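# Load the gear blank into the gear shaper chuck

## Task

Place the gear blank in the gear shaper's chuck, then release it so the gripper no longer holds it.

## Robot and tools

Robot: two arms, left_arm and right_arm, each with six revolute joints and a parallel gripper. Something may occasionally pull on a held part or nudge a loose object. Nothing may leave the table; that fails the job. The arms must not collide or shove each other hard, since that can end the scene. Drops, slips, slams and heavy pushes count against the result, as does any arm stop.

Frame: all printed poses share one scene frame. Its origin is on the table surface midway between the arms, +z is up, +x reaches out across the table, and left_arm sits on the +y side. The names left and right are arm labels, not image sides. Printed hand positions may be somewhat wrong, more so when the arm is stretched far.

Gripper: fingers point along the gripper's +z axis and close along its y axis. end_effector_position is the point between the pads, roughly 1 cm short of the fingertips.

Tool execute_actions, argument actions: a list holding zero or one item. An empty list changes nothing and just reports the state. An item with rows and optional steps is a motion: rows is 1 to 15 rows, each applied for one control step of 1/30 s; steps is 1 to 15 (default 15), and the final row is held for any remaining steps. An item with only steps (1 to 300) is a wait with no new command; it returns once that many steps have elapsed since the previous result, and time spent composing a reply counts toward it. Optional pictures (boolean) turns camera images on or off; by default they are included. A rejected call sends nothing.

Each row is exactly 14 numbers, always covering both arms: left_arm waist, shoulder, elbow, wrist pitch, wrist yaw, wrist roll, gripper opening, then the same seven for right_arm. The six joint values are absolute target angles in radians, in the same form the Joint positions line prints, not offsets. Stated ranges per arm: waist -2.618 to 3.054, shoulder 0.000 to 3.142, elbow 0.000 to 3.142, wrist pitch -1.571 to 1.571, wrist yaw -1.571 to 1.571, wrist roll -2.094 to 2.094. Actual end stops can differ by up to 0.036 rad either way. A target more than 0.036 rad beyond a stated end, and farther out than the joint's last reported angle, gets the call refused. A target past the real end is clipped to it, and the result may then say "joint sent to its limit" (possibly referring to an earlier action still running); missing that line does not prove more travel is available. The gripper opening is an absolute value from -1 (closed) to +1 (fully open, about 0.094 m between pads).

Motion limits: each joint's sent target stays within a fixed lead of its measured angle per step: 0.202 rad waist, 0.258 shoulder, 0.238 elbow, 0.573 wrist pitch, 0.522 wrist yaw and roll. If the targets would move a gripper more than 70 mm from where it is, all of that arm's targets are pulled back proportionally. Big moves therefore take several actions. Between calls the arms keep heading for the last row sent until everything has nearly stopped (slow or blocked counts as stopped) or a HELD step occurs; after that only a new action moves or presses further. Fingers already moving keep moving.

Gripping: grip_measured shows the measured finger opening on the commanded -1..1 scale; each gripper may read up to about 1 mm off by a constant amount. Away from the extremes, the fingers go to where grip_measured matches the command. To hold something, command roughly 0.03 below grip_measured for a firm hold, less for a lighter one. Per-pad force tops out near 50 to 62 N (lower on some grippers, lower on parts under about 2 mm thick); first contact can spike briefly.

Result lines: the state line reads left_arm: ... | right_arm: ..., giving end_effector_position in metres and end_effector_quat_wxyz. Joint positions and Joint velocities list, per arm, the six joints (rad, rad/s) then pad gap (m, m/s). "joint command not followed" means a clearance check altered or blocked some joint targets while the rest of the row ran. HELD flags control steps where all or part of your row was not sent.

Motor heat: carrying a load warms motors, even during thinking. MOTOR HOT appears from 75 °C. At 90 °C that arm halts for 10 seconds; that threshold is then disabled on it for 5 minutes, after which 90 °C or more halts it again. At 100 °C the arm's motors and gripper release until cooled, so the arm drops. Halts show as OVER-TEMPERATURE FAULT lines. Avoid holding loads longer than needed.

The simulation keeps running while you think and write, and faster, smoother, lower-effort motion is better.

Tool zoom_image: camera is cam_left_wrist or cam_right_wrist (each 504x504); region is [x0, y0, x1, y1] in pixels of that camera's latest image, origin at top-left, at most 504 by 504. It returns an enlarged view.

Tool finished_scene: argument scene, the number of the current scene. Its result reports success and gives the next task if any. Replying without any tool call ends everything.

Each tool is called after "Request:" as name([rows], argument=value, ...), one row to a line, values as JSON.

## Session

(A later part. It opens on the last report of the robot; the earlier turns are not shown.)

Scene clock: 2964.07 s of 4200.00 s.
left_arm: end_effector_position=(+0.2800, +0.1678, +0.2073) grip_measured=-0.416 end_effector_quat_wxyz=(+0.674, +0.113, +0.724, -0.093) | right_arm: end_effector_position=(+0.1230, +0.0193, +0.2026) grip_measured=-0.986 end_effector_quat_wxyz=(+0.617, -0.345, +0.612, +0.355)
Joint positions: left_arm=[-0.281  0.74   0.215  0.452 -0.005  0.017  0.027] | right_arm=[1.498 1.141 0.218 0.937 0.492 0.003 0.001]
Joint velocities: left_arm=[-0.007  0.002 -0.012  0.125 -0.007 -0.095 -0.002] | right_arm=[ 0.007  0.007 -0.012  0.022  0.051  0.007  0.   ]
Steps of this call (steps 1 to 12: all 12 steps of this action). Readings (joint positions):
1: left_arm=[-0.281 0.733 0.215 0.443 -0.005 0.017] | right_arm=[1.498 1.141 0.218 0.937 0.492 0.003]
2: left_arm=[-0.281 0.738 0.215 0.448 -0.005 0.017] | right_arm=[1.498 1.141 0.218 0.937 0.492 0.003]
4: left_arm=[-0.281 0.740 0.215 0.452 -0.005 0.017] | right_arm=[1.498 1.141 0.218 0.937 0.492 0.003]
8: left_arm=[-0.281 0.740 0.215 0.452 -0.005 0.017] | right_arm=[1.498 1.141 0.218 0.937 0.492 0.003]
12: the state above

Request:
execute_actions([
  {"rows":[[-0.278,0.755,0.19,0.455,-0.006,0.015,-0.55,1.5,1.14,0.23,0.95,0.5,0,-1],[-0.278,0.755,0.185,0.46,-0.006,0.015,-0.55,1.5,1.14,0.23,0.95,0.5,0,-1],[-0.278,0.755,0.18,0.47,-0.006,0.015,-0.55,1.5,1.14,0.23,0.95,0.5,0,-1],[-0.278,0.755,0.175,0.48,-0.006,0.015,-0.55,1.5,1.14,0.23,0.95,0.5,0,-1]],"steps":15},
], pictures=false)

Request:
execute_actions([
  {"rows":[[-0.278,0.755,0.17,0.49,-0.006,0.015,-0.55,1.5,1.14,0.23,0.95,0.5,0,-1],[-0.278,0.755,0.165,0.50,-0.006,0.015,-0.55,1.5,1.14,0.23,0.95,0.5,0,-1],[-0.278,0.755,0.16,0.51,-0.006,0.015,-0.55,1.5,1.14,0.23,0.95,0.5,0,-1]],"steps":15},
], pictures=false)

Request:
execute_actions([
  {"rows":[[-0.278,0.755,0.17,0.47,-0.006,0.015,-0.55,1.5,1.14,0.23,0.95,0.5,0,-1]],"steps":12},
], pictures=false)

Scene clock: 2975.77 s of 4200.00 s.
left_arm: end_effector_position=(+0.2792, +0.1681, +0.2073) grip_measured=-0.416 end_effector_quat_wxyz=(+0.679, +0.112, +0.719, -0.093) | right_arm: end_effector_position=(+0.1230, +0.0193, +0.2026) grip_measured=-0.986 end_effector_quat_wxyz=(+0.617, -0.345, +0.612, +0.355)
Joint positions: left_arm=[-0.281  0.74   0.2    0.481 -0.005  0.017  0.027] | right_arm=[1.498 1.141 0.218 0.937 0.492 0.003 0.001]
Joint velocities: left_arm=[ 0.007 -0.002 -0.022 -0.022 -0.11  -0.007  0.   ] | right_arm=[-0.007  0.007 -0.002 -0.051 -0.022  0.022 -0.001]
Steps of this call (steps 1 to 15: the robot went on to your last target; steps 16 to 90: nothing new was sent; then 8.20 s passed at rest; steps 91 to 105: all 15 steps of this action). Readings (joint positions):
91: left_arm=[-0.281 0.740 0.215 0.453 -0.005 0.017] | right_arm=[1.498 1.141 0.218 0.937 0.492 0.003]
92: left_arm=[-0.281 0.740 0.213 0.456 -0.005 0.017] | right_arm=[1.498 1.141 0.218 0.937 0.492 0.003]
94: left_arm=[-0.281 0.740 0.207 0.467 -0.005 0.017] | right_arm=[1.498 1.141 0.218 0.937 0.492 0.003]
98: left_arm=[-0.281 0.740 0.200 0.480 -0.005 0.017] | right_arm=[1.498 1.141 0.218 0.937 0.492 0.003]
105: the state above

Scene clock: 2976.27 s of 4200.00 s.
left_arm: end_effector_position=(+0.2790, +0.1682, +0.2072) grip_measured=-0.416 end_effector_quat_wxyz=(+0.684, +0.111, +0.715, -0.094) | right_arm: end_effector_position=(+0.1230, +0.0193, +0.2026) grip_measured=-0.986 end_effector_quat_wxyz=(+0.617, -0.345, +0.612, +0.355)
Joint positions: left_arm=[-0.281  0.746  0.188  0.511 -0.005  0.017  0.027] | right_arm=[1.498 1.141 0.218 0.937 0.492 0.003 0.001]
Joint velocities: left_arm=[-0.002  0.007 -0.007  0.007  0.022 -0.081 -0.001] | right_arm=[ 0.012  0.002  0.002 -0.022  0.066 -0.037 -0.001]
Steps of this call (steps 1 to 15: all 15 steps of this action). Readings (joint positions):
1: left_arm=[-0.281 0.740 0.200 0.482 -0.005 0.017] | right_arm=[1.498 1.141 0.218 0.937 0.492 0.003]
2: left_arm=[-0.281 0.740 0.198 0.484 -0.005 0.017] | right_arm=[1.498 1.141 0.218 0.937 0.492 0.003]
4: left_arm=[-0.281 0.743 0.193 0.497 -0.005 0.017] | right_arm=[1.498 1.141 0.218 0.937 0.492 0.003]
8: left_arm=[-0.281 0.745 0.189 0.509 -0.005 0.017] | right_arm=[1.498 1.141 0.218 0.937 0.492 0.003]
15: the state above

Scene clock: 2976.67 s of 4200.00 s.
left_arm: end_effector_position=(+0.2789, +0.1682, +0.2070) grip_measured=-0.416 end_effector_quat_wxyz=(+0.684, +0.111, +0.715, -0.094) | right_arm: end_effector_position=(+0.1230, +0.0193, +0.2026) grip_measured=-0.986 end_effector_quat_wxyz=(+0.617, -0.345, +0.612, +0.355)
Joint positions: left_arm=[-0.281  0.746  0.188  0.51  -0.005  0.017  0.027] | right_arm=[1.498 1.141 0.218 0.937 0.492 0.003 0.001]
Joint velocities: left_arm=[-0.002  0.012 -0.002  0.051  0.007  0.066 -0.   ] | right_arm=[ 0.012 -0.007 -0.012 -0.095  0.007  0.051 -0.   ]
Steps of this call (steps 1 to 12: all 12 steps of this action). Readings (joint positions):
1: left_arm=[-0.281 0.746 0.188 0.510 -0.005 0.017] | right_arm=[1.498 1.141 0.218 0.937 0.492 0.003]
2: left_arm=[-0.281 0.746 0.188 0.510 -0.005 0.017] | right_arm=[1.498 1.141 0.218 0.937 0.492 0.003]
4: left_arm=[-0.281 0.746 0.188 0.510 -0.005 0.017] | right_arm=[1.498 1.141 0.218 0.937 0.492 0.003]
8: left_arm=[-0.281 0.746 0.188 0.510 -0.005 0.017] | right_arm=[1.498 1.141 0.218 0.937 0.492 0.003]
12: the state above

Request:
execute_actions([
  {"rows":[[-0.278,0.75,0.225,0.42,-0.006,0.015,-0.55,1.5,1.14,0.23,0.95,0.5,0,-1]],"steps":15},
], pictures=false)

Request:
execute_actions([
  {"rows":[[-0.278,0.75,0.15,0.47,-0.006,0.015,-0.55,1.5,1.14,0.23,0.95,0.5,0,-1]],"steps":15},
], pictures=false)

Request:
execute_actions([
  {"rows":[[-0.278,0.75,0.215,0.43,-0.03,-0.03,-0.55,1.5,1.14,0.23,0.95,0.5,0,-1]],"steps":15},
], pictures=false)

Request:
execute_actions([
  {"rows":[[-0.278,0.75,0.2,0.43,0.02,0.06,-0.55,1.5,1.14,0.23,0.95,0.5,0,-1]],"steps":15},
], pictures=false)

Scene clock: 2986.97 s of 4200.00 s.
left_arm: end_effector_position=(+0.2797, +0.1680, +0.2064) grip_measured=-0.416 end_effector_quat_wxyz=(+0.678, +0.112, +0.720, -0.093) | right_arm: end_effector_position=(+0.1230, +0.0193, +0.2026) grip_measured=-0.986 end_effector_quat_wxyz=(+0.617, -0.345, +0.612, +0.355)
Joint positions: left_arm=[-0.281  0.746  0.201  0.482 -0.005  0.017  0.027] | right_arm=[1.498 1.141 0.218 0.937 0.492 0.003 0.001]
Joint velocities: left_arm=[ 0.012 -0.007 -0.002  0.007 -0.022 -0.037 -0.001] | right_arm=[-0.007 -0.002  0.002 -0.022 -0.007  0.022  0.002]
Steps of this call (steps 1 to 15: the robot went on to your last target; steps 16 to 90: nothing new was sent; then 6.80 s passed at rest; steps 91 to 105: all 15 steps of this action). Readings (joint positions):
91: left_arm=[-0.281 0.746 0.191 0.504 -0.005 0.017] | right_arm=[1.498 1.141 0.218 0.937 0.492 0.003]
92: left_arm=[-0.281 0.746 0.194 0.496 -0.005 0.017] | right_arm=[1.498 1.141 0.218 0.937 0.492 0.003]
94: left_arm=[-0.281 0.746 0.199 0.486 -0.005 0.017] | right_arm=[1.498 1.141 0.218 0.937 0.492 0.003]
98: left_arm=[-0.281 0.746 0.201 0.482 -0.005 0.017] | right_arm=[1.498 1.141 0.218 0.937 0.492 0.003]
105: the state above

Scene clock: 2987.47 s of 4200.00 s.
left_arm: end_effector_position=(+0.2790, +0.1682, +0.2059) grip_measured=-0.416 end_effector_quat_wxyz=(+0.681, +0.111, +0.717, -0.094) | right_arm: end_effector_position=(+0.1230, +0.0193, +0.2026) grip_measured=-0.986 end_effector_quat_wxyz=(+0.617, -0.345, +0.612, +0.355)
Joint positions: left_arm=[-0.281  0.746  0.189  0.503 -0.005  0.017  0.027] | right_arm=[1.498 1.141 0.218 0.937 0.492 0.003 0.001]
Joint velocities: left_arm=[-0.007  0.002  0.012  0.022 -0.037 -0.007 -0.   ] | right_arm=[-0.017 -0.002 -0.012 -0.081 -0.066 -0.051 -0.   ]
Steps of this call (steps 1 to 15: all 15 steps of this action). Readings (joint positions):
1: left_arm=[-0.281 0.746 0.197 0.488 -0.005 0.017] | right_arm=[1.498 1.141 0.218 0.937 0.492 0.003]
2: left_arm=[-0.281 0.746 0.192 0.496 -0.005 0.017] | right_arm=[1.498 1.141 0.218 0.937 0.492 0.003]
4: left_arm=[-0.281 0.746 0.189 0.502 -0.005 0.017] | right_arm=[1.498 1.141 0.218 0.937 0.492 0.003]
8: left_arm=[-0.281 0.746 0.189 0.503 -0.005 0.017] | right_arm=[1.498 1.141 0.218 0.937 0.492 0.003]
15: the state above

Scene clock: 2987.97 s of 4200.00 s.
left_arm: end_effector_position=(+0.2794, +0.1686, +0.2058) grip_measured=-0.416 end_effector_quat_wxyz=(+0.679, +0.105, +0.720, -0.098) | right_arm: end_effector_position=(+0.1230, +0.0193, +0.2026) grip_measured=-0.986 end_effector_quat_wxyz=(+0.617, -0.345, +0.612, +0.355)
Joint positions: left_arm=[-0.281  0.746  0.194  0.492 -0.008  0.001  0.027] | right_arm=[1.498 1.141 0.218 0.937 0.492 0.003 0.001]
Joint velocities: left_arm=[-0.002 -0.007 -0.002  0.095  0.007 -0.007  0.   ] | right_arm=[-0.007  0.002 -0.007  0.022 -0.081 -0.022  0.   ]
Steps of this call (steps 1 to 15: all 15 steps of this action). Readings (joint positions):
1: left_arm=[-0.281 0.746 0.191 0.500 -0.006 0.011] | right_arm=[1.498 1.141 0.218 0.937 0.492 0.003]
2: left_arm=[-0.281 0.746 0.193 0.496 -0.007 0.007] | right_arm=[1.498 1.141 0.218 0.937 0.492 0.003]
4: left_arm=[-0.281 0.746 0.194 0.493 -0.008 0.002] | right_arm=[1.498 1.141 0.218 0.937 0.492 0.003]
8: left_arm=[-0.281 0.746 0.194 0.492 -0.008 0.001] | right_arm=[1.498 1.141 0.218 0.937 0.492 0.003]
15: the state above

Scene clock: 2988.47 s of 4200.00 s.
left_arm: end_effector_position=(+0.2792, +0.1678, +0.2058) grip_measured=-0.416 end_effector_quat_wxyz=(+0.680, +0.116, +0.718, -0.090) | right_arm: end_effector_position=(+0.1230, +0.0193, +0.2026) grip_measured=-0.986 end_effector_quat_wxyz=(+0.617, -0.345, +0.612, +0.355)
Joint positions: left_arm=[-0.281  0.746  0.194  0.492 -0.003  0.028  0.027] | right_arm=[1.498 1.141 0.218 0.937 0.492 0.003 0.001]
Joint velocities: left_arm=[-0.017  0.002  0.007 -0.051 -0.022  0.022  0.   ] | right_arm=[ 0.022 -0.002 -0.012 -0.066 -0.022 -0.007 -0.002]
Steps of this call (steps 1 to 15: all 15 steps of this action). Readings (joint positions):
1: left_arm=[-0.281 0.746 0.194 0.492 -0.006 0.011] | right_arm=[1.498 1.141 0.218 0.937 0.492 0.003]
2: left_arm=[-0.281 0.746 0.194 0.492 -0.004 0.019] | right_arm=[1.498 1.141 0.218 0.937 0.492 0.003]
4: left_arm=[-0.281 0.746 0.194 0.492 -0.003 0.026] | right_arm=[1.498 1.141 0.218 0.937 0.492 0.003]
8: left_arm=[-0.281 0.746 0.194 0.492 -0.003 0.028] | right_arm=[1.498 1.141 0.218 0.937 0.492 0.003]
15: the state above

Elbow rocking walks it down. Repeat cycles.

Request:
execute_actions([
  {"rows":[[-0.278,0.75,0.225,0.41,-0.012,0.005,-0.55,1.5,1.14,0.23,0.95,0.5,0,-1]],"steps":8},
], pictures=false)

Request:
execute_actions([
  {"rows":[[-0.278,0.75,0.145,0.46,-0.006,0.015,-0.55,1.5,1.14,0.23,0.95,0.5,0,-1]],"steps":8},
], pictures=false)

Request:
execute_actions([
  {"rows":[[-0.278,0.75,0.225,0.41,-0.006,0.015,-0.55,1.5,1.14,0.23,0.95,0.5,0,-1]],"steps":8},
], pictures=false)

Request:
execute_actions([
  {"rows":[[-0.278,0.75,0.145,0.46,-0.006,0.015,-0.55,1.5,1.14,0.23,0.95,0.5,0,-1]],"steps":8},
])

Request:
zoom_image(camera="cam_right_wrist", region=[230, 165, 320, 245])

Scene clock: 2997.47 s of 4200.00 s.
left_arm: end_effector_position=(+0.2797, +0.1680, +0.2056) grip_measured=-0.416 end_effector_quat_wxyz=(+0.677, +0.111, +0.722, -0.093) | right_arm: end_effector_position=(+0.1230, +0.0193, +0.2026) grip_measured=-0.986 end_effector_quat_wxyz=(+0.617, -0.345, +0.612, +0.355)
Joint positions: left_arm=[-0.281  0.746  0.201  0.478 -0.005  0.015  0.027] | right_arm=[1.498 1.141 0.218 0.937 0.492 0.003 0.001]
Joint velocities: left_arm=[ 0.012  0.002  0.002 -0.051 -0.022 -0.022 -0.   ] | right_arm=[-0.002  0.017 -0.002 -0.051 -0.037 -0.007  0.001]
Steps of this call (steps 1 to 15: the robot went on to your last target; steps 16 to 90: nothing new was sent; then 5.73 s passed at rest; steps 91 to 98: all 8 steps of this action). Readings (joint positions):
91: left_arm=[-0.281 0.746 0.196 0.489 -0.004 0.023] | right_arm=[1.498 1.141 0.218 0.937 0.492 0.003]
92: left_arm=[-0.281 0.746 0.199 0.484 -0.005 0.020] | right_arm=[1.498 1.141 0.218 0.937 0.492 0.003]
94: left_arm=[-0.281 0.746 0.201 0.479 -0.005 0.017] | right_arm=[1.498 1.141 0.218 0.937 0.492 0.003]
98: the state above

Scene clock: 2997.73 s of 4200.00 s.
left_arm: end_effector_position=(+0.2790, +0.1683, +0.2052) grip_measured=-0.416 end_effector_quat_wxyz=(+0.680, +0.111, +0.718, -0.094) | right_arm: end_effector_position=(+0.1230, +0.0193, +0.2026) grip_measured=-0.986 end_effector_quat_wxyz=(+0.617, -0.345, +0.612, +0.355)
Joint positions: left_arm=[-0.281  0.746  0.189  0.499 -0.005  0.015  0.027] | right_arm=[1.498 1.141 0.218 0.937 0.492 0.003 0.001]
Joint velocities: left_arm=[ 0.002 -0.002  0.012  0.037  0.022 -0.022  0.   ] | right_arm=[-0.002 -0.007 -0.007 -0.022 -0.051  0.066  0.   ]
Steps of this call (steps 1 to 8: all 8 steps of this action). Readings (joint positions):
1: left_arm=[-0.281 0.746 0.197 0.484 -0.005 0.015] | right_arm=[1.498 1.141 0.218 0.937 0.492 0.003]
2: left_arm=[-0.281 0.746 0.192 0.493 -0.005 0.015] | right_arm=[1.498 1.141 0.218 0.937 0.492 0.003]
4: left_arm=[-0.281 0.746 0.189 0.499 -0.005 0.015] | right_arm=[1.498 1.141 0.218 0.937 0.492 0.003]
8: the state above

Scene clock: 2998.00 s of 4200.00 s.
left_arm: end_effector_position=(+0.2795, +0.1681, +0.2036) grip_measured=-0.416 end_effector_quat_wxyz=(+0.675, +0.112, +0.724, -0.093) | right_arm: end_effector_position=(+0.1230, +0.0193, +0.2026) grip_measured=-0.986 end_effector_quat_wxyz=(+0.617, -0.345, +0.612, +0.355)
Joint positions: left_arm=[-0.281  0.746  0.199  0.474 -0.005  0.015  0.027] | right_arm=[1.498 1.141 0.218 0.937 0.492 0.003 0.001]
Joint velocities: left_arm=[ 0.007  0.012  0.002 -0.051 -0.051 -0.022 -0.001] | right_arm=[-0.012 -0.017  0.007 -0.066 -0.007 -0.022 -0.001]
Steps of this call (steps 1 to 8: all 8 steps of this action). Readings (joint positions):
1: left_arm=[-0.281 0.746 0.193 0.493 -0.005 0.015] | right_arm=[1.498 1.141 0.218 0.937 0.492 0.003]
2: left_arm=[-0.281 0.746 0.197 0.485 -0.005 0.015] | right_arm=[1.498 1.141 0.218 0.937 0.492 0.003]
4: left_arm=[-0.281 0.746 0.199 0.474 -0.005 0.015] | right_arm=[1.498 1.141 0.218 0.937 0.492 0.003]
8: the state above

Scene clock: 2998.27 s of 4200.00 s.
left_arm: end_effector_position=(+0.2791, +0.1682, +0.2037) grip_measured=-0.416 end_effector_quat_wxyz=(+0.678, +0.111, +0.721, -0.094) | right_arm: end_effector_position=(+0.1230, +0.0193, +0.2026) grip_measured=-0.986 end_effector_quat_wxyz=(+0.617, -0.345, +0.612, +0.355)
Joint positions: left_arm=[-0.281  0.747  0.19   0.494 -0.005  0.015  0.027] | right_arm=[1.498 1.141 0.218 0.937 0.492 0.003 0.001]
Joint velocities: left_arm=[-0.017  0.007  0.002 -0.007 -0.037 -0.007 -0.   ] | right_arm=[-0.007  0.012  0.007 -0.007  0.037  0.051 -0.   ]
Steps of this call (steps 1 to 8: all 8 steps of this action). Readings (joint positions):
1: left_arm=[-0.281 0.746 0.196 0.478 -0.005 0.015] | right_arm=[1.498 1.141 0.218 0.937 0.492 0.003]
2: left_arm=[-0.281 0.746 0.193 0.486 -0.005 0.015] | right_arm=[1.498 1.141 0.218 0.937 0.492 0.003]
4: left_arm=[-0.281 0.746 0.191 0.489 -0.005 0.015] | right_arm=[1.498 1.141 0.218 0.937 0.492 0.003]
8: the state above

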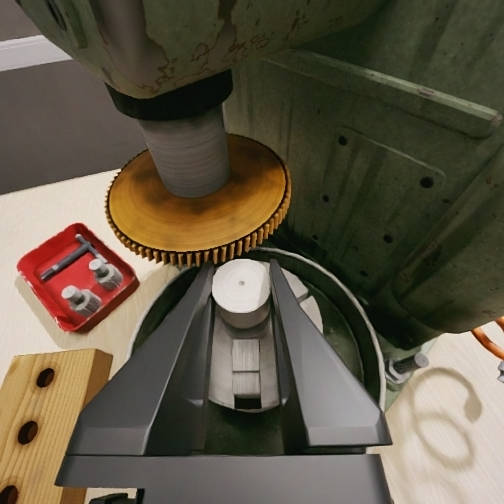

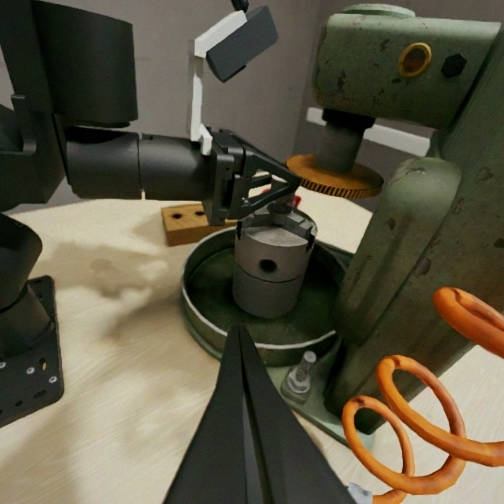

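Region (230, 165, 320, 245) of cam_right_wrist's 504x504 image, scaled by 5.600, with more detail than that image has.

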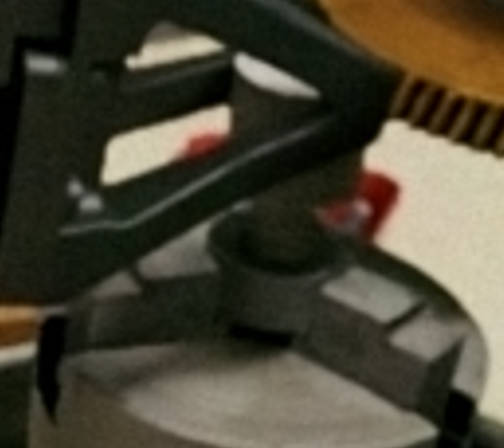

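Working. Continue with slight shoulder advance.

Request:
execute_actions([
  {"rows":[[-0.278,0.76,0.22,0.41,-0.006,0.015,-0.55,1.5,1.14,0.23,0.95,0.5,0,-1]],"steps":8},
], pictures=false)

Request:
execute_actions([
  {"rows":[[-0.278,0.765,0.14,0.46,-0.006,0.015,-0.55,1.5,1.14,0.23,0.95,0.5,0,-1]],"steps":8},
], pictures=false)

Request:
execute_actions([
  {"rows":[[-0.278,0.765,0.215,0.41,-0.006,0.015,-0.55,1.5,1.14,0.23,0.95,0.5,0,-1]],"steps":8},
], pictures=false)

Request:
execute_actions([
  {"rows":[[-0.278,0.77,0.135,0.46,-0.006,0.015,-0.55,1.5,1.14,0.23,0.95,0.5,0,-1]],"steps":8},
], pictures=false)

Request:
execute_actions([
  {"rows":[[-0.278,0.77,0.21,0.41,-0.006,0.015,-0.55,1.5,1.14,0.23,0.95,0.5,0,-1]],"steps":8},
])

Request:
zoom_image(camera="cam_right_wrist", region=[230, 165, 320, 245])

Scene clock: 3008.00 s of 4200.00 s.
left_arm: end_effector_position=(+0.2795, +0.1681, +0.2024) grip_measured=-0.416 end_effector_quat_wxyz=(+0.674, +0.112, +0.724, -0.093) | right_arm: end_effector_position=(+0.1230, +0.0193, +0.2026) grip_measured=-0.986 end_effector_quat_wxyz=(+0.617, -0.345, +0.612, +0.355)
Joint positions: left_arm=[-0.281  0.748  0.197  0.477 -0.005  0.015  0.027] | right_arm=[1.498 1.141 0.218 0.937 0.492 0.003 0.001]
Joint velocities: left_arm=[ 0.007 -0.002  0.007  0.022  0.022 -0.022  0.   ] | right_arm=[-0.002  0.007  0.002 -0.022 -0.022  0.007  0.   ]
Steps of this call (steps 1 to 15: the robot went on to your last target; steps 16 to 90: nothing new was sent; then 6.47 s passed at rest; steps 91 to 98: all 8 steps of this action). Readings (joint positions):
91: left_arm=[-0.281 0.748 0.193 0.489 -0.005 0.015] | right_arm=[1.498 1.141 0.218 0.937 0.492 0.003]
92: left_arm=[-0.281 0.748 0.195 0.484 -0.005 0.015] | right_arm=[1.498 1.141 0.218 0.937 0.492 0.003]
94: left_arm=[-0.281 0.748 0.197 0.477 -0.005 0.015] | right_arm=[1.498 1.141 0.218 0.937 0.492 0.003]
98: the state above

Scene clock: 3008.27 s of 4200.00 s.
left_arm: end_effector_position=(+0.2793, +0.1682, +0.2024) grip_measured=-0.416 end_effector_quat_wxyz=(+0.679, +0.111, +0.720, -0.094) | right_arm: end_effector_position=(+0.1230, +0.0193, +0.2026) grip_measured=-0.986 end_effector_quat_wxyz=(+0.617, -0.345, +0.612, +0.355)
Joint positions: left_arm=[-0.281  0.754  0.184  0.508 -0.005  0.015  0.027] | right_arm=[1.498 1.141 0.218 0.937 0.492 0.003 0.001]
Joint velocities: left_arm=[ 0.017 -0.027  0.002 -0.066  0.007 -0.037 -0.   ] | right_arm=[-0.002 -0.002 -0.012  0.007 -0.066  0.007  0.001]
Steps of this call (steps 1 to 8: all 8 steps of this action). Readings (joint positions):
1: left_arm=[-0.281 0.748 0.194 0.482 -0.005 0.015] | right_arm=[1.498 1.141 0.218 0.937 0.492 0.003]
2: left_arm=[-0.281 0.750 0.190 0.491 -0.005 0.015] | right_arm=[1.498 1.141 0.218 0.937 0.492 0.003]
4: left_arm=[-0.281 0.752 0.186 0.501 -0.005 0.015] | right_arm=[1.498 1.141 0.218 0.937 0.492 0.003]
8: the state above

Scene clock: 3008.53 s of 4200.00 s.
left_arm: end_effector_position=(+0.2796, +0.1681, +0.2004) grip_measured=-0.416 end_effector_quat_wxyz=(+0.673, +0.112, +0.725, -0.093) | right_arm: end_effector_position=(+0.1230, +0.0193, +0.2026) grip_measured=-0.986 end_effector_quat_wxyz=(+0.617, -0.345, +0.612, +0.355)
Joint positions: left_arm=[-0.281  0.754  0.191  0.486 -0.005  0.015  0.027] | right_arm=[1.498 1.141 0.218 0.937 0.492 0.003 0.001]
Joint velocities: left_arm=[-0.012 -0.022  0.007 -0.007  0.051 -0.022 -0.001] | right_arm=[-0.007 -0.002 -0.012  0.051  0.022  0.051  0.   ]
Steps of this call (steps 1 to 8: all 8 steps of this action). Readings (joint positions):
1: left_arm=[-0.281 0.754 0.187 0.504 -0.005 0.015] | right_arm=[1.498 1.141 0.218 0.937 0.492 0.003]
2: left_arm=[-0.281 0.754 0.190 0.494 -0.005 0.015] | right_arm=[1.498 1.141 0.218 0.937 0.492 0.003]
4: left_arm=[-0.281 0.754 0.191 0.486 -0.005 0.015] | right_arm=[1.498 1.141 0.218 0.937 0.492 0.003]
8: the state above

Scene clock: 3008.80 s of 4200.00 s.
left_arm: end_effector_position=(+0.2794, +0.1682, +0.2004) grip_measured=-0.416 end_effector_quat_wxyz=(+0.677, +0.111, +0.721, -0.094) | right_arm: end_effector_position=(+0.1230, +0.0193, +0.2026) grip_measured=-0.986 end_effector_quat_wxyz=(+0.617, -0.345, +0.612, +0.355)
Joint positions: left_arm=[-0.281  0.758  0.18   0.513 -0.005  0.015  0.027] | right_arm=[1.498 1.141 0.218 0.937 0.492 0.003 0.001]
Joint velocities: left_arm=[ 0.002  0.007 -0.012 -0.037 -0.051 -0.022  0.   ] | right_arm=[ 0.002  0.012 -0.007  0.037 -0.066  0.051  0.   ]
Steps of this call (steps 1 to 8: all 8 steps of this action). Readings (joint positions):
1: left_arm=[-0.281 0.754 0.189 0.491 -0.005 0.015] | right_arm=[1.498 1.141 0.218 0.937 0.492 0.003]
2: left_arm=[-0.281 0.755 0.186 0.498 -0.005 0.015] | right_arm=[1.498 1.141 0.218 0.937 0.492 0.003]
4: left_arm=[-0.281 0.757 0.183 0.507 -0.005 0.015] | right_arm=[1.498 1.141 0.218 0.937 0.492 0.003]
8: the state above

Scene clock: 3009.07 s of 4200.00 s.
left_arm: end_effector_position=(+0.2796, +0.1681, +0.1983) grip_measured=-0.416 end_effector_quat_wxyz=(+0.672, +0.112, +0.726, -0.093) | right_arm: end_effector_position=(+0.1230, +0.0193, +0.2026) grip_measured=-0.986 end_effector_quat_wxyz=(+0.617, -0.345, +0.612, +0.355)
Joint positions: left_arm=[-0.281  0.758  0.187  0.492 -0.005  0.015  0.027] | right_arm=[1.498 1.141 0.218 0.937 0.492 0.003 0.001]
Joint velocities: left_arm=[ 0.007  0.002 -0.012  0.066  0.051 -0.022 -0.001] | right_arm=[ 0.017 -0.007  0.007  0.007  0.022 -0.051  0.001]
Steps of this call (steps 1 to 8: all 8 steps of this action). Readings (joint positions):
1: left_arm=[-0.281 0.758 0.183 0.508 -0.005 0.015] | right_arm=[1.498 1.141 0.218 0.937 0.492 0.003]
2: left_arm=[-0.281 0.758 0.186 0.498 -0.005 0.015] | right_arm=[1.498 1.141 0.218 0.937 0.492 0.003]
4: left_arm=[-0.281 0.758 0.187 0.492 -0.005 0.015] | right_arm=[1.498 1.141 0.218 0.937 0.492 0.003]
8: the state above

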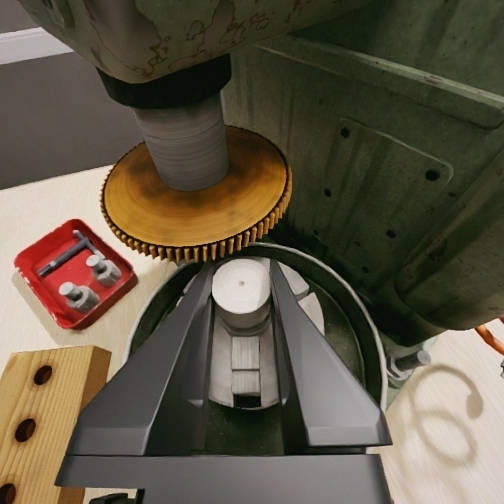

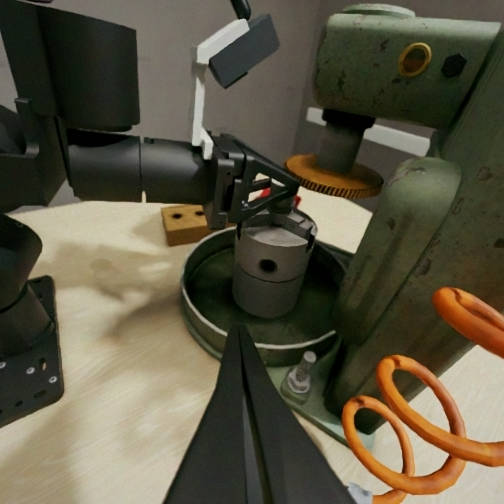

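Region (230, 165, 320, 245) of cam_right_wrist's 504x504 image, scaled by 5.600, with more detail than that image has.

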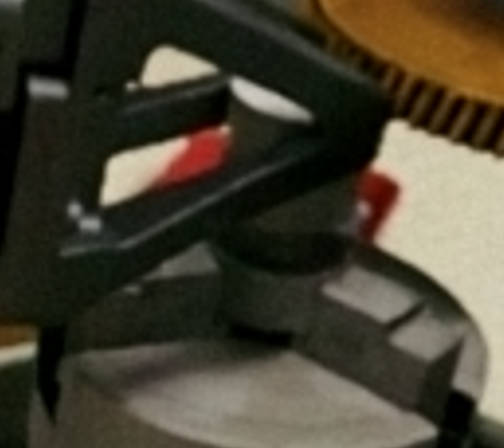

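Request:
execute_actions([
  {"rows":[[-0.278,0.775,0.13,0.465,-0.006,0.015,-0.55,1.5,1.14,0.23,0.95,0.5,0,-1]],"steps":8},
], pictures=false)

Request:
execute_actions([
  {"rows":[[-0.278,0.775,0.205,0.415,-0.006,0.015,-0.55,1.5,1.14,0.23,0.95,0.5,0,-1]],"steps":8},
], pictures=false)

Request:
execute_actions([
  {"rows":[[-0.278,0.78,0.125,0.47,-0.006,0.015,-0.55,1.5,1.14,0.23,0.95,0.5,0,-1]],"steps":8},
], pictures=false)

Request:
execute_actions([
  {"rows":[[-0.278,0.78,0.2,0.42,-0.006,0.015,-0.55,1.5,1.14,0.23,0.95,0.5,0,-1]],"steps":8},
], pictures=false)

Request:
execute_actions([
  {"rows":[[-0.278,0.785,0.12,0.475,-0.006,0.015,-0.55,1.5,1.14,0.23,0.95,0.5,0,-1]],"steps":8},
], pictures=false)

Request:
execute_actions([
  {"rows":[[-0.278,0.785,0.195,0.425,-0.006,0.015,-0.55,1.5,1.14,0.23,0.95,0.5,0,-1]],"steps":8},
])

Request:
zoom_image(camera="cam_right_wrist", region=[230, 165, 320, 245])

Scene clock: 3023.80 s of 4200.00 s.
left_arm: end_effector_position=(+0.2795, +0.1681, +0.1984) grip_measured=-0.416 end_effector_quat_wxyz=(+0.676, +0.111, +0.722, -0.093) | right_arm: end_effector_position=(+0.1230, +0.0193, +0.2026) grip_measured=-0.986 end_effector_quat_wxyz=(+0.617, -0.345, +0.612, +0.355)
Joint positions: left_arm=[-0.281  0.763  0.176  0.519 -0.005  0.015  0.027] | right_arm=[1.498 1.141 0.218 0.937 0.492 0.003 0.001]
Joint velocities: left_arm=[-0.017  0.007 -0.007 -0.037 -0.066 -0.022 -0.001] | right_arm=[-0.017  0.012  0.007 -0.037 -0.066 -0.022 -0.   ]
Steps of this call (steps 1 to 15: the robot went on to your last target; steps 16 to 90: nothing new was sent; then 11.47 s passed at rest; steps 91 to 98: all 8 steps of this action). Readings (joint positions):
91: left_arm=[-0.281 0.758 0.185 0.496 -0.005 0.015] | right_arm=[1.498 1.141 0.218 0.937 0.492 0.003]
92: left_arm=[-0.281 0.760 0.182 0.504 -0.005 0.015] | right_arm=[1.498 1.141 0.218 0.937 0.492 0.003]
94: left_arm=[-0.281 0.762 0.178 0.513 -0.005 0.015] | right_arm=[1.498 1.141 0.218 0.937 0.492 0.003]
98: the state above

Scene clock: 3024.07 s of 4200.00 s.
left_arm: end_effector_position=(+0.2797, +0.1680, +0.1964) grip_measured=-0.416 end_effector_quat_wxyz=(+0.671, +0.112, +0.727, -0.093) | right_arm: end_effector_position=(+0.1230, +0.0193, +0.2026) grip_measured=-0.986 end_effector_quat_wxyz=(+0.617, -0.345, +0.612, +0.355)
Joint positions: left_arm=[-0.281  0.763  0.183  0.499 -0.005  0.015  0.027] | right_arm=[1.498 1.141 0.218 0.937 0.492 0.003 0.001]
Joint velocities: left_arm=[ 0.012 -0.007 -0.007 -0.037  0.051 -0.022 -0.001] | right_arm=[ 0.007  0.022  0.002  0.066 -0.051  0.007  0.   ]
Steps of this call (steps 1 to 8: all 8 steps of this action). Readings (joint positions):
1: left_arm=[-0.281 0.763 0.179 0.515 -0.005 0.015] | right_arm=[1.498 1.141 0.218 0.937 0.492 0.003]
2: left_arm=[-0.281 0.763 0.182 0.504 -0.005 0.015] | right_arm=[1.498 1.141 0.218 0.937 0.492 0.003]
4: left_arm=[-0.281 0.763 0.183 0.499 -0.005 0.015] | right_arm=[1.498 1.141 0.218 0.937 0.492 0.003]
8: the state above

Scene clock: 3024.33 s of 4200.00 s.
left_arm: end_effector_position=(+0.2796, +0.1681, +0.1964) grip_measured=-0.416 end_effector_quat_wxyz=(+0.675, +0.112, +0.723, -0.093) | right_arm: end_effector_position=(+0.1230, +0.0193, +0.2026) grip_measured=-0.986 end_effector_quat_wxyz=(+0.617, -0.345, +0.612, +0.355)
Joint positions: left_arm=[-0.281  0.769  0.172  0.526 -0.005  0.015  0.027] | right_arm=[1.498 1.141 0.218 0.937 0.492 0.003 0.001]
Joint velocities: left_arm=[-0.002  0.027 -0.007 -0.007 -0.022  0.022  0.001] | right_arm=[-0.012  0.002 -0.007  0.037  0.007  0.051 -0.   ]
Steps of this call (steps 1 to 8: all 8 steps of this action). Readings (joint positions):
1: left_arm=[-0.281 0.763 0.180 0.504 -0.005 0.015] | right_arm=[1.498 1.141 0.218 0.937 0.492 0.003]
2: left_arm=[-0.281 0.765 0.177 0.511 -0.005 0.015] | right_arm=[1.498 1.141 0.218 0.937 0.492 0.003]
4: left_arm=[-0.281 0.767 0.174 0.520 -0.005 0.015] | right_arm=[1.498 1.141 0.218 0.937 0.492 0.003]
8: the state above

Scene clock: 3024.60 s of 4200.00 s.
left_arm: end_effector_position=(+0.2798, +0.1680, +0.1944) grip_measured=-0.416 end_effector_quat_wxyz=(+0.670, +0.112, +0.728, -0.093) | right_arm: end_effector_position=(+0.1230, +0.0193, +0.2026) grip_measured=-0.986 end_effector_quat_wxyz=(+0.617, -0.345, +0.612, +0.355)
Joint positions: left_arm=[-0.281  0.769  0.178  0.506 -0.005  0.015  0.027] | right_arm=[1.498 1.141 0.218 0.937 0.492 0.003 0.001]
Joint velocities: left_arm=[-0.007  0.007 -0.002 -0.037  0.007  0.007  0.001] | right_arm=[-0.012 -0.012  0.007 -0.007 -0.051 -0.022  0.001]
Steps of this call (steps 1 to 8: all 8 steps of this action). Readings (joint positions):
1: left_arm=[-0.281 0.769 0.175 0.521 -0.005 0.015] | right_arm=[1.498 1.141 0.218 0.937 0.492 0.003]
2: left_arm=[-0.281 0.769 0.178 0.510 -0.005 0.015] | right_arm=[1.498 1.141 0.218 0.937 0.492 0.003]
4: left_arm=[-0.281 0.769 0.178 0.506 -0.005 0.015] | right_arm=[1.498 1.141 0.218 0.937 0.492 0.003]
8: the state above

Scene clock: 3024.87 s of 4200.00 s.
left_arm: end_effector_position=(+0.2796, +0.1681, +0.1944) grip_measured=-0.416 end_effector_quat_wxyz=(+0.674, +0.112, +0.724, -0.093) | right_arm: end_effector_position=(+0.1230, +0.0193, +0.2026) grip_measured=-0.986 end_effector_quat_wxyz=(+0.617, -0.345, +0.612, +0.355)
Joint positions: left_arm=[-0.281  0.774  0.168  0.532 -0.005  0.015  0.027] | right_arm=[1.498 1.141 0.218 0.937 0.492 0.003 0.001]
Joint velocities: left_arm=[-0.007  0.012 -0.012  0.022  0.007  0.037  0.001] | right_arm=[-0.002  0.012 -0.012 -0.022  0.037 -0.022 -0.   ]
Steps of this call (steps 1 to 8: all 8 steps of this action). Readings (joint positions):
1: left_arm=[-0.281 0.769 0.175 0.510 -0.005 0.015] | right_arm=[1.498 1.141 0.218 0.937 0.492 0.003]
2: left_arm=[-0.281 0.770 0.173 0.517 -0.005 0.015] | right_arm=[1.498 1.141 0.218 0.937 0.492 0.003]
4: left_arm=[-0.281 0.772 0.170 0.526 -0.005 0.015] | right_arm=[1.498 1.141 0.218 0.937 0.492 0.003]
8: the state above

Scene clock: 3025.13 s of 4200.00 s.
left_arm: end_effector_position=(+0.2799, +0.1680, +0.1925) grip_measured=-0.416 end_effector_quat_wxyz=(+0.669, +0.112, +0.729, -0.092) | right_arm: end_effector_position=(+0.1230, +0.0193, +0.2026) grip_measured=-0.986 end_effector_quat_wxyz=(+0.617, -0.345, +0.612, +0.355)
Joint positions: left_arm=[-0.281  0.774  0.174  0.512 -0.005  0.015  0.027] | right_arm=[1.498 1.141 0.218 0.937 0.492 0.003 0.001]
Joint velocities: left_arm=[-0.022 -0.012 -0.002 -0.066  0.022  0.022 -0.001] | right_arm=[-0.017 -0.012  0.002 -0.051 -0.037  0.037 -0.   ]
Steps of this call (steps 1 to 8: all 8 steps of this action). Readings (joint positions):
1: left_arm=[-0.281 0.774 0.171 0.527 -0.005 0.015] | right_arm=[1.498 1.141 0.218 0.937 0.492 0.003]
2: left_arm=[-0.281 0.774 0.174 0.517 -0.005 0.015] | right_arm=[1.498 1.141 0.218 0.937 0.492 0.003]
4: left_arm=[-0.281 0.774 0.174 0.512 -0.005 0.015] | right_arm=[1.498 1.141 0.218 0.937 0.492 0.003]
8: the state above

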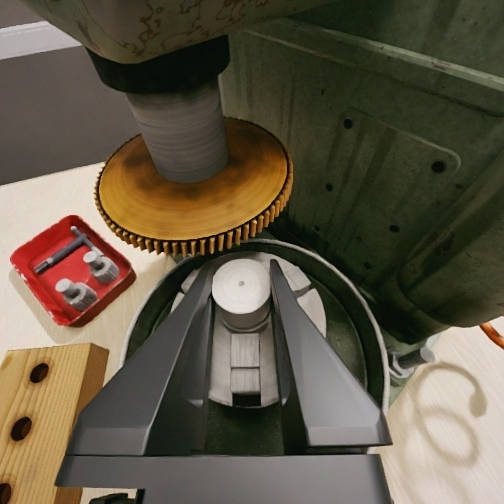

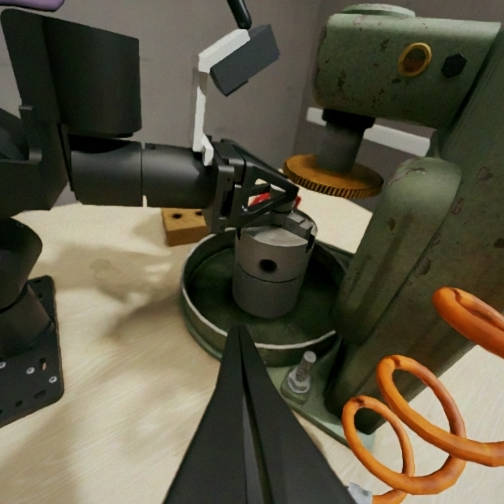

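Region (230, 165, 320, 245) of cam_right_wrist's 504x504 image, scaled by 5.600, with more detail than that image has.

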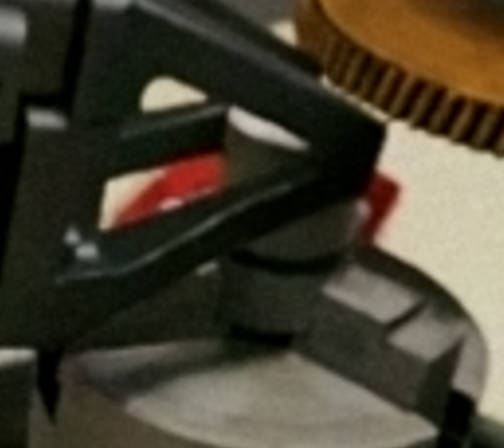

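One more cycle, then release.

Request:
execute_actions([
  {"rows":[[-0.278,0.79,0.115,0.48,-0.006,0.015,-0.55,1.5,1.14,0.23,0.95,0.5,0,-1]],"steps":8},
], pictures=false)

Request:
execute_actions([
  {"rows":[[-0.278,0.79,0.19,0.43,-0.006,0.015,-0.55,1.5,1.14,0.23,0.95,0.5,0,-1]],"steps":8},
], pictures=false)

Request:
execute_actions([
  {"rows":[[-0.278,0.78,0.17,0.505,-0.006,0.015,-0.55,1.5,1.14,0.23,0.95,0.5,0,-1],[-0.278,0.78,0.17,0.505,-0.006,0.015,-0.55,1.5,1.14,0.23,0.95,0.5,0,-1],[-0.278,0.78,0.17,0.505,-0.006,0.015,-0.2,1.5,1.14,0.23,0.95,0.5,0,-1]],"steps":15},
])

Request:
zoom_image(camera="cam_right_wrist", region=[230, 165, 320, 245])

Scene clock: 3034.00 s of 4200.00 s.
left_arm: end_effector_position=(+0.2797, +0.1681, +0.1927) grip_measured=-0.416 end_effector_quat_wxyz=(+0.673, +0.112, +0.725, -0.093) | right_arm: end_effector_position=(+0.1230, +0.0193, +0.2026) grip_measured=-0.986 end_effector_quat_wxyz=(+0.617, -0.345, +0.612, +0.355)
Joint positions: left_arm=[-0.281  0.779  0.164  0.538 -0.005  0.015  0.027] | right_arm=[1.498 1.141 0.218 0.937 0.492 0.003 0.001]
Joint velocities: left_arm=[ 0.017  0.027 -0.007  0.037 -0.066  0.051 -0.001] | right_arm=[ 0.002 -0.007  0.002 -0.022  0.007  0.007 -0.001]
Steps of this call (steps 1 to 15: the robot went on to your last target; steps 16 to 90: nothing new was sent; then 5.60 s passed at rest; steps 91 to 98: all 8 steps of this action). Readings (joint positions):
91: left_arm=[-0.281 0.774 0.172 0.517 -0.005 0.015] | right_arm=[1.498 1.141 0.218 0.937 0.492 0.003]
92: left_arm=[-0.281 0.775 0.169 0.524 -0.005 0.015] | right_arm=[1.498 1.141 0.218 0.937 0.492 0.003]
94: left_arm=[-0.281 0.778 0.166 0.533 -0.005 0.015] | right_arm=[1.498 1.141 0.218 0.937 0.492 0.003]
98: the state above

Scene clock: 3034.27 s of 4200.00 s.
left_arm: end_effector_position=(+0.2799, +0.1680, +0.1907) grip_measured=-0.416 end_effector_quat_wxyz=(+0.668, +0.113, +0.730, -0.092) | right_arm: end_effector_position=(+0.1230, +0.0193, +0.2026) grip_measured=-0.986 end_effector_quat_wxyz=(+0.617, -0.345, +0.612, +0.355)
Joint positions: left_arm=[-0.281  0.779  0.17   0.519 -0.005  0.015  0.027] | right_arm=[1.498 1.141 0.218 0.937 0.492 0.003 0.001]
Joint velocities: left_arm=[-0.007  0.012 -0.012  0.154 -0.022  0.051 -0.   ] | right_arm=[ 0.002 -0.012  0.002  0.022  0.007  0.022 -0.001]
Steps of this call (steps 1 to 8: all 8 steps of this action). Readings (joint positions):
1: left_arm=[-0.281 0.779 0.167 0.534 -0.005 0.015] | right_arm=[1.498 1.141 0.218 0.937 0.492 0.003]
2: left_arm=[-0.281 0.779 0.170 0.525 -0.005 0.015] | right_arm=[1.498 1.141 0.218 0.937 0.492 0.003]
4: left_arm=[-0.281 0.779 0.170 0.519 -0.005 0.015] | right_arm=[1.498 1.141 0.218 0.937 0.492 0.003]
8: the state above

Scene clock: 3034.77 s of 4200.00 s.
left_arm: end_effector_position=(+0.2800, +0.1680, +0.1915) grip_measured=-0.202 end_effector_quat_wxyz=(+0.669, +0.112, +0.728, -0.092) | right_arm: end_effector_position=(+0.1230, +0.0193, +0.2026) grip_measured=-0.986 end_effector_quat_wxyz=(+0.617, -0.345, +0.612, +0.355)
Joint positions: left_arm=[-0.281  0.779  0.17   0.522 -0.005  0.015  0.037] | right_arm=[1.498 1.141 0.218 0.937 0.492 0.003 0.001]
Joint velocities: left_arm=[-0.002 -0.017  0.002  0.066 -0.095 -0.007 -0.001] | right_arm=[-0.002  0.012 -0.002 -0.095 -0.037  0.022 -0.001]
Steps of this call (steps 1 to 15: all 15 steps of this action). Readings (joint positions):
1: left_arm=[-0.281 0.779 0.170 0.522 -0.005 0.015] | right_arm=[1.498 1.141 0.218 0.937 0.492 0.003]
2: left_arm=[-0.281 0.779 0.170 0.522 -0.005 0.015] | right_arm=[1.498 1.141 0.218 0.937 0.492 0.003]
4: left_arm=[-0.281 0.779 0.170 0.522 -0.005 0.015] | right_arm=[1.498 1.141 0.218 0.937 0.492 0.003]
8: left_arm=[-0.281 0.779 0.170 0.522 -0.005 0.015] | right_arm=[1.498 1.141 0.218 0.937 0.492 0.003]
15: the state above

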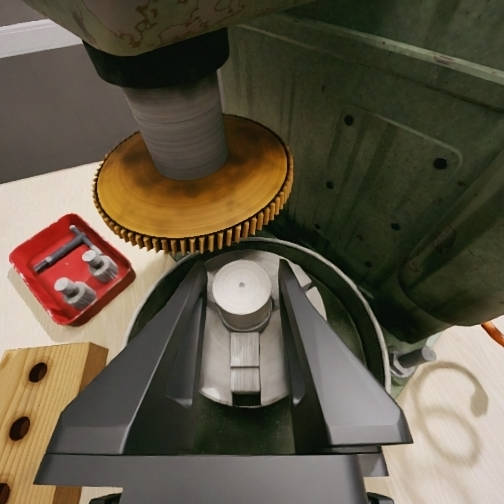

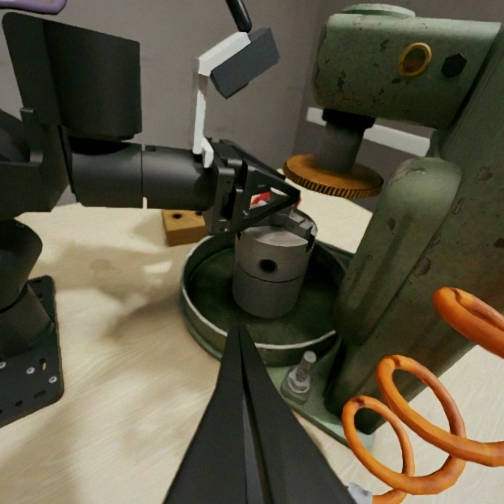

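Region (230, 165, 320, 245) of cam_right_wrist's 504x504 image, scaled by 5.600, with more detail than that image has.

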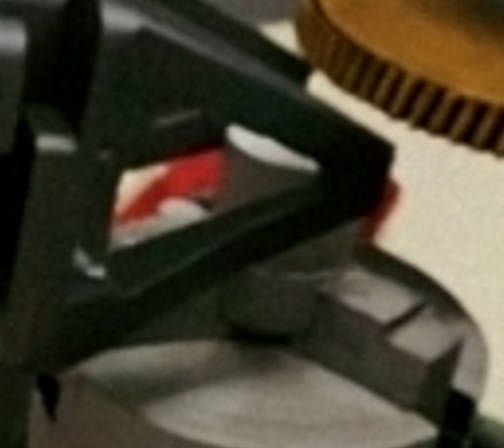

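Seated. Retreat.

Request:
execute_actions([
  {"rows":[[-0.278,0.74,0.17,0.47,-0.006,0.015,-0.2,1.5,1.14,0.23,0.95,0.5,0,-1],[-0.278,0.71,0.17,0.44,-0.006,0.015,-0.2,1.5,1.14,0.23,0.95,0.5,0,-1],[-0.278,0.68,0.17,0.41,-0.006,0.015,-0.2,1.5,1.14,0.23,0.95,0.5,0,-1],[-0.278,0.65,0.17,0.38,-0.006,0.015,-0.2,1.5,1.14,0.23,0.95,0.5,0,-1],[-0.278,0.62,0.17,0.35,-0.006,0.015,-0.2,1.5,1.14,0.23,0.95,0.5,0,-1],[-0.278,0.59,0.17,0.32,-0.006,0.015,-0.2,1.5,1.14,0.23,0.95,0.5,0,-1],[-0.278,0.56,0.17,0.29,-0.006,0.015,-0.2,1.5,1.14,0.23,0.95,0.5,0,-1],[-0.278,0.53,0.17,0.26,-0.006,0.015,-0.2,1.5,1.14,0.23,0.95,0.5,0,-1],[-0.278,0.5,0.17,0.23,-0.006,0.015,-0.2,1.5,1.14,0.23,0.95,0.5,0,-1],[-0.278,0.47,0.17,0.2,-0.006,0.015,-0.2,1.5,1.14,0.23,0.95,0.5,0,-1],[-0.278,0.44,0.17,0.17,-0.006,0.015,-0.2,1.5,1.14,0.23,0.95,0.5,0,-1],[-0.278,0.41,0.17,0.14,-0.006,0.015,-0.2,1.5,1.14,0.23,0.95,0.5,0,-1],[-0.278,0.38,0.17,0.12,-0.006,0.015,-0.2,1.5,1.14,0.23,0.95,0.5,0,-1]],"steps":15},
], pictures=false)

Request:
execute_actions([
  {"steps":20},
])

Scene clock: 3046.93 s of 4200.00 s.
left_arm: end_effector_position=(+0.2453, +0.1785, +0.2183) grip_measured=-0.202 end_effector_quat_wxyz=(+0.693, +0.109, +0.706, -0.096) | right_arm: end_effector_position=(+0.1230, +0.0193, +0.2026) grip_measured=-0.986 end_effector_quat_wxyz=(+0.617, -0.345, +0.612, +0.355)
Joint positions: left_arm=[-0.281  0.411  0.17   0.219 -0.005  0.015  0.037] | right_arm=[1.498 1.141 0.218 0.937 0.492 0.003 0.001]
Joint velocities: left_arm=[ 0.007 -0.305  0.007 -0.447 -0.022 -0.051 -0.   ] | right_arm=[-0.002 -0.017  0.012 -0.007  0.022 -0.007 -0.   ]
Steps of this call (steps 1 to 15: the robot went on to your last target; steps 16 to 90: nothing new was sent; then 8.67 s passed at rest; steps 91 to 105: all 15 steps of this action). Readings (joint positions):
91: left_arm=[-0.281 0.777 0.170 0.518 -0.005 0.015] | right_arm=[1.498 1.141 0.218 0.937 0.492 0.003]
92: left_arm=[-0.281 0.767 0.170 0.507 -0.005 0.015] | right_arm=[1.498 1.141 0.218 0.937 0.492 0.003]
94: left_arm=[-0.281 0.723 0.170 0.469 -0.005 0.015] | right_arm=[1.498 1.141 0.218 0.937 0.492 0.003]
98: left_arm=[-0.281 0.601 0.170 0.386 -0.005 0.015] | right_arm=[1.498 1.141 0.218 0.937 0.492 0.003]
105: the state above

Scene clock: 3047.60 s of 4200.00 s.
left_arm: end_effector_position=(+0.2435, +0.1791, +0.2022) grip_measured=-0.202 end_effector_quat_wxyz=(+0.669, +0.112, +0.729, -0.092) | right_arm: end_effector_position=(+0.1230, +0.0193, +0.2026) grip_measured=-0.986 end_effector_quat_wxyz=(+0.617, -0.345, +0.612, +0.355)
Joint positions: left_arm=[-0.281  0.402  0.17   0.145 -0.005  0.015  0.037] | right_arm=[1.498 1.141 0.218 0.937 0.492 0.003 0.001]
Joint velocities: left_arm=[-0.002 -0.002 -0.012 -0.037 -0.007  0.037  0.   ] | right_arm=[-0.002  0.007 -0.007 -0.007 -0.007 -0.051 -0.   ]
Steps of this call (steps 1 to 20: the robot went on to your last target). Readings (joint positions):
1: left_arm=[-0.281 0.404 0.170 0.208 -0.005 0.015] | right_arm=[1.498 1.141 0.218 0.937 0.492 0.003]
2: left_arm=[-0.281 0.402 0.170 0.198 -0.005 0.015] | right_arm=[1.498 1.141 0.218 0.937 0.492 0.003]
4: left_arm=[-0.281 0.402 0.170 0.177 -0.005 0.015] | right_arm=[1.498 1.141 0.218 0.937 0.492 0.003]
8: left_arm=[-0.281 0.402 0.170 0.156 -0.005 0.015] | right_arm=[1.498 1.141 0.218 0.937 0.492 0.003]
20: the state above

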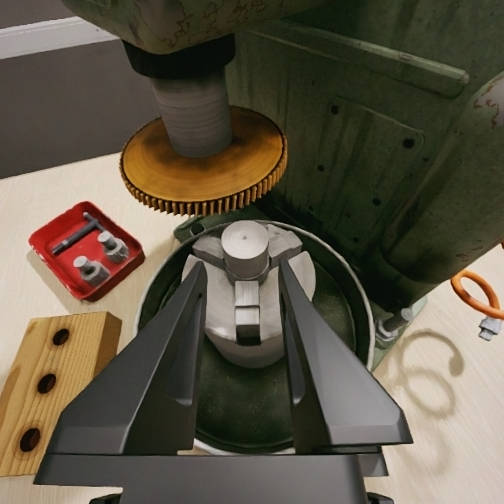

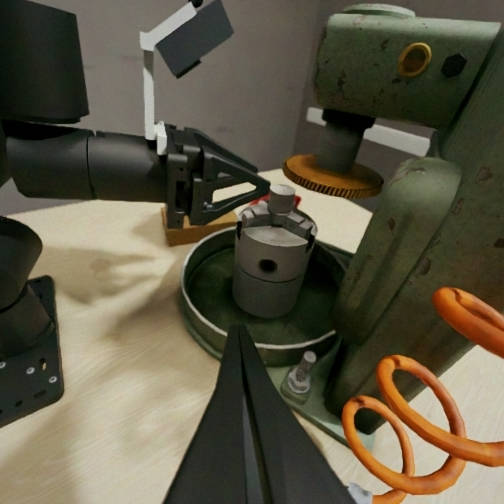

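Request:
finished_scene(scene=2)

The scene is finished: the task was done.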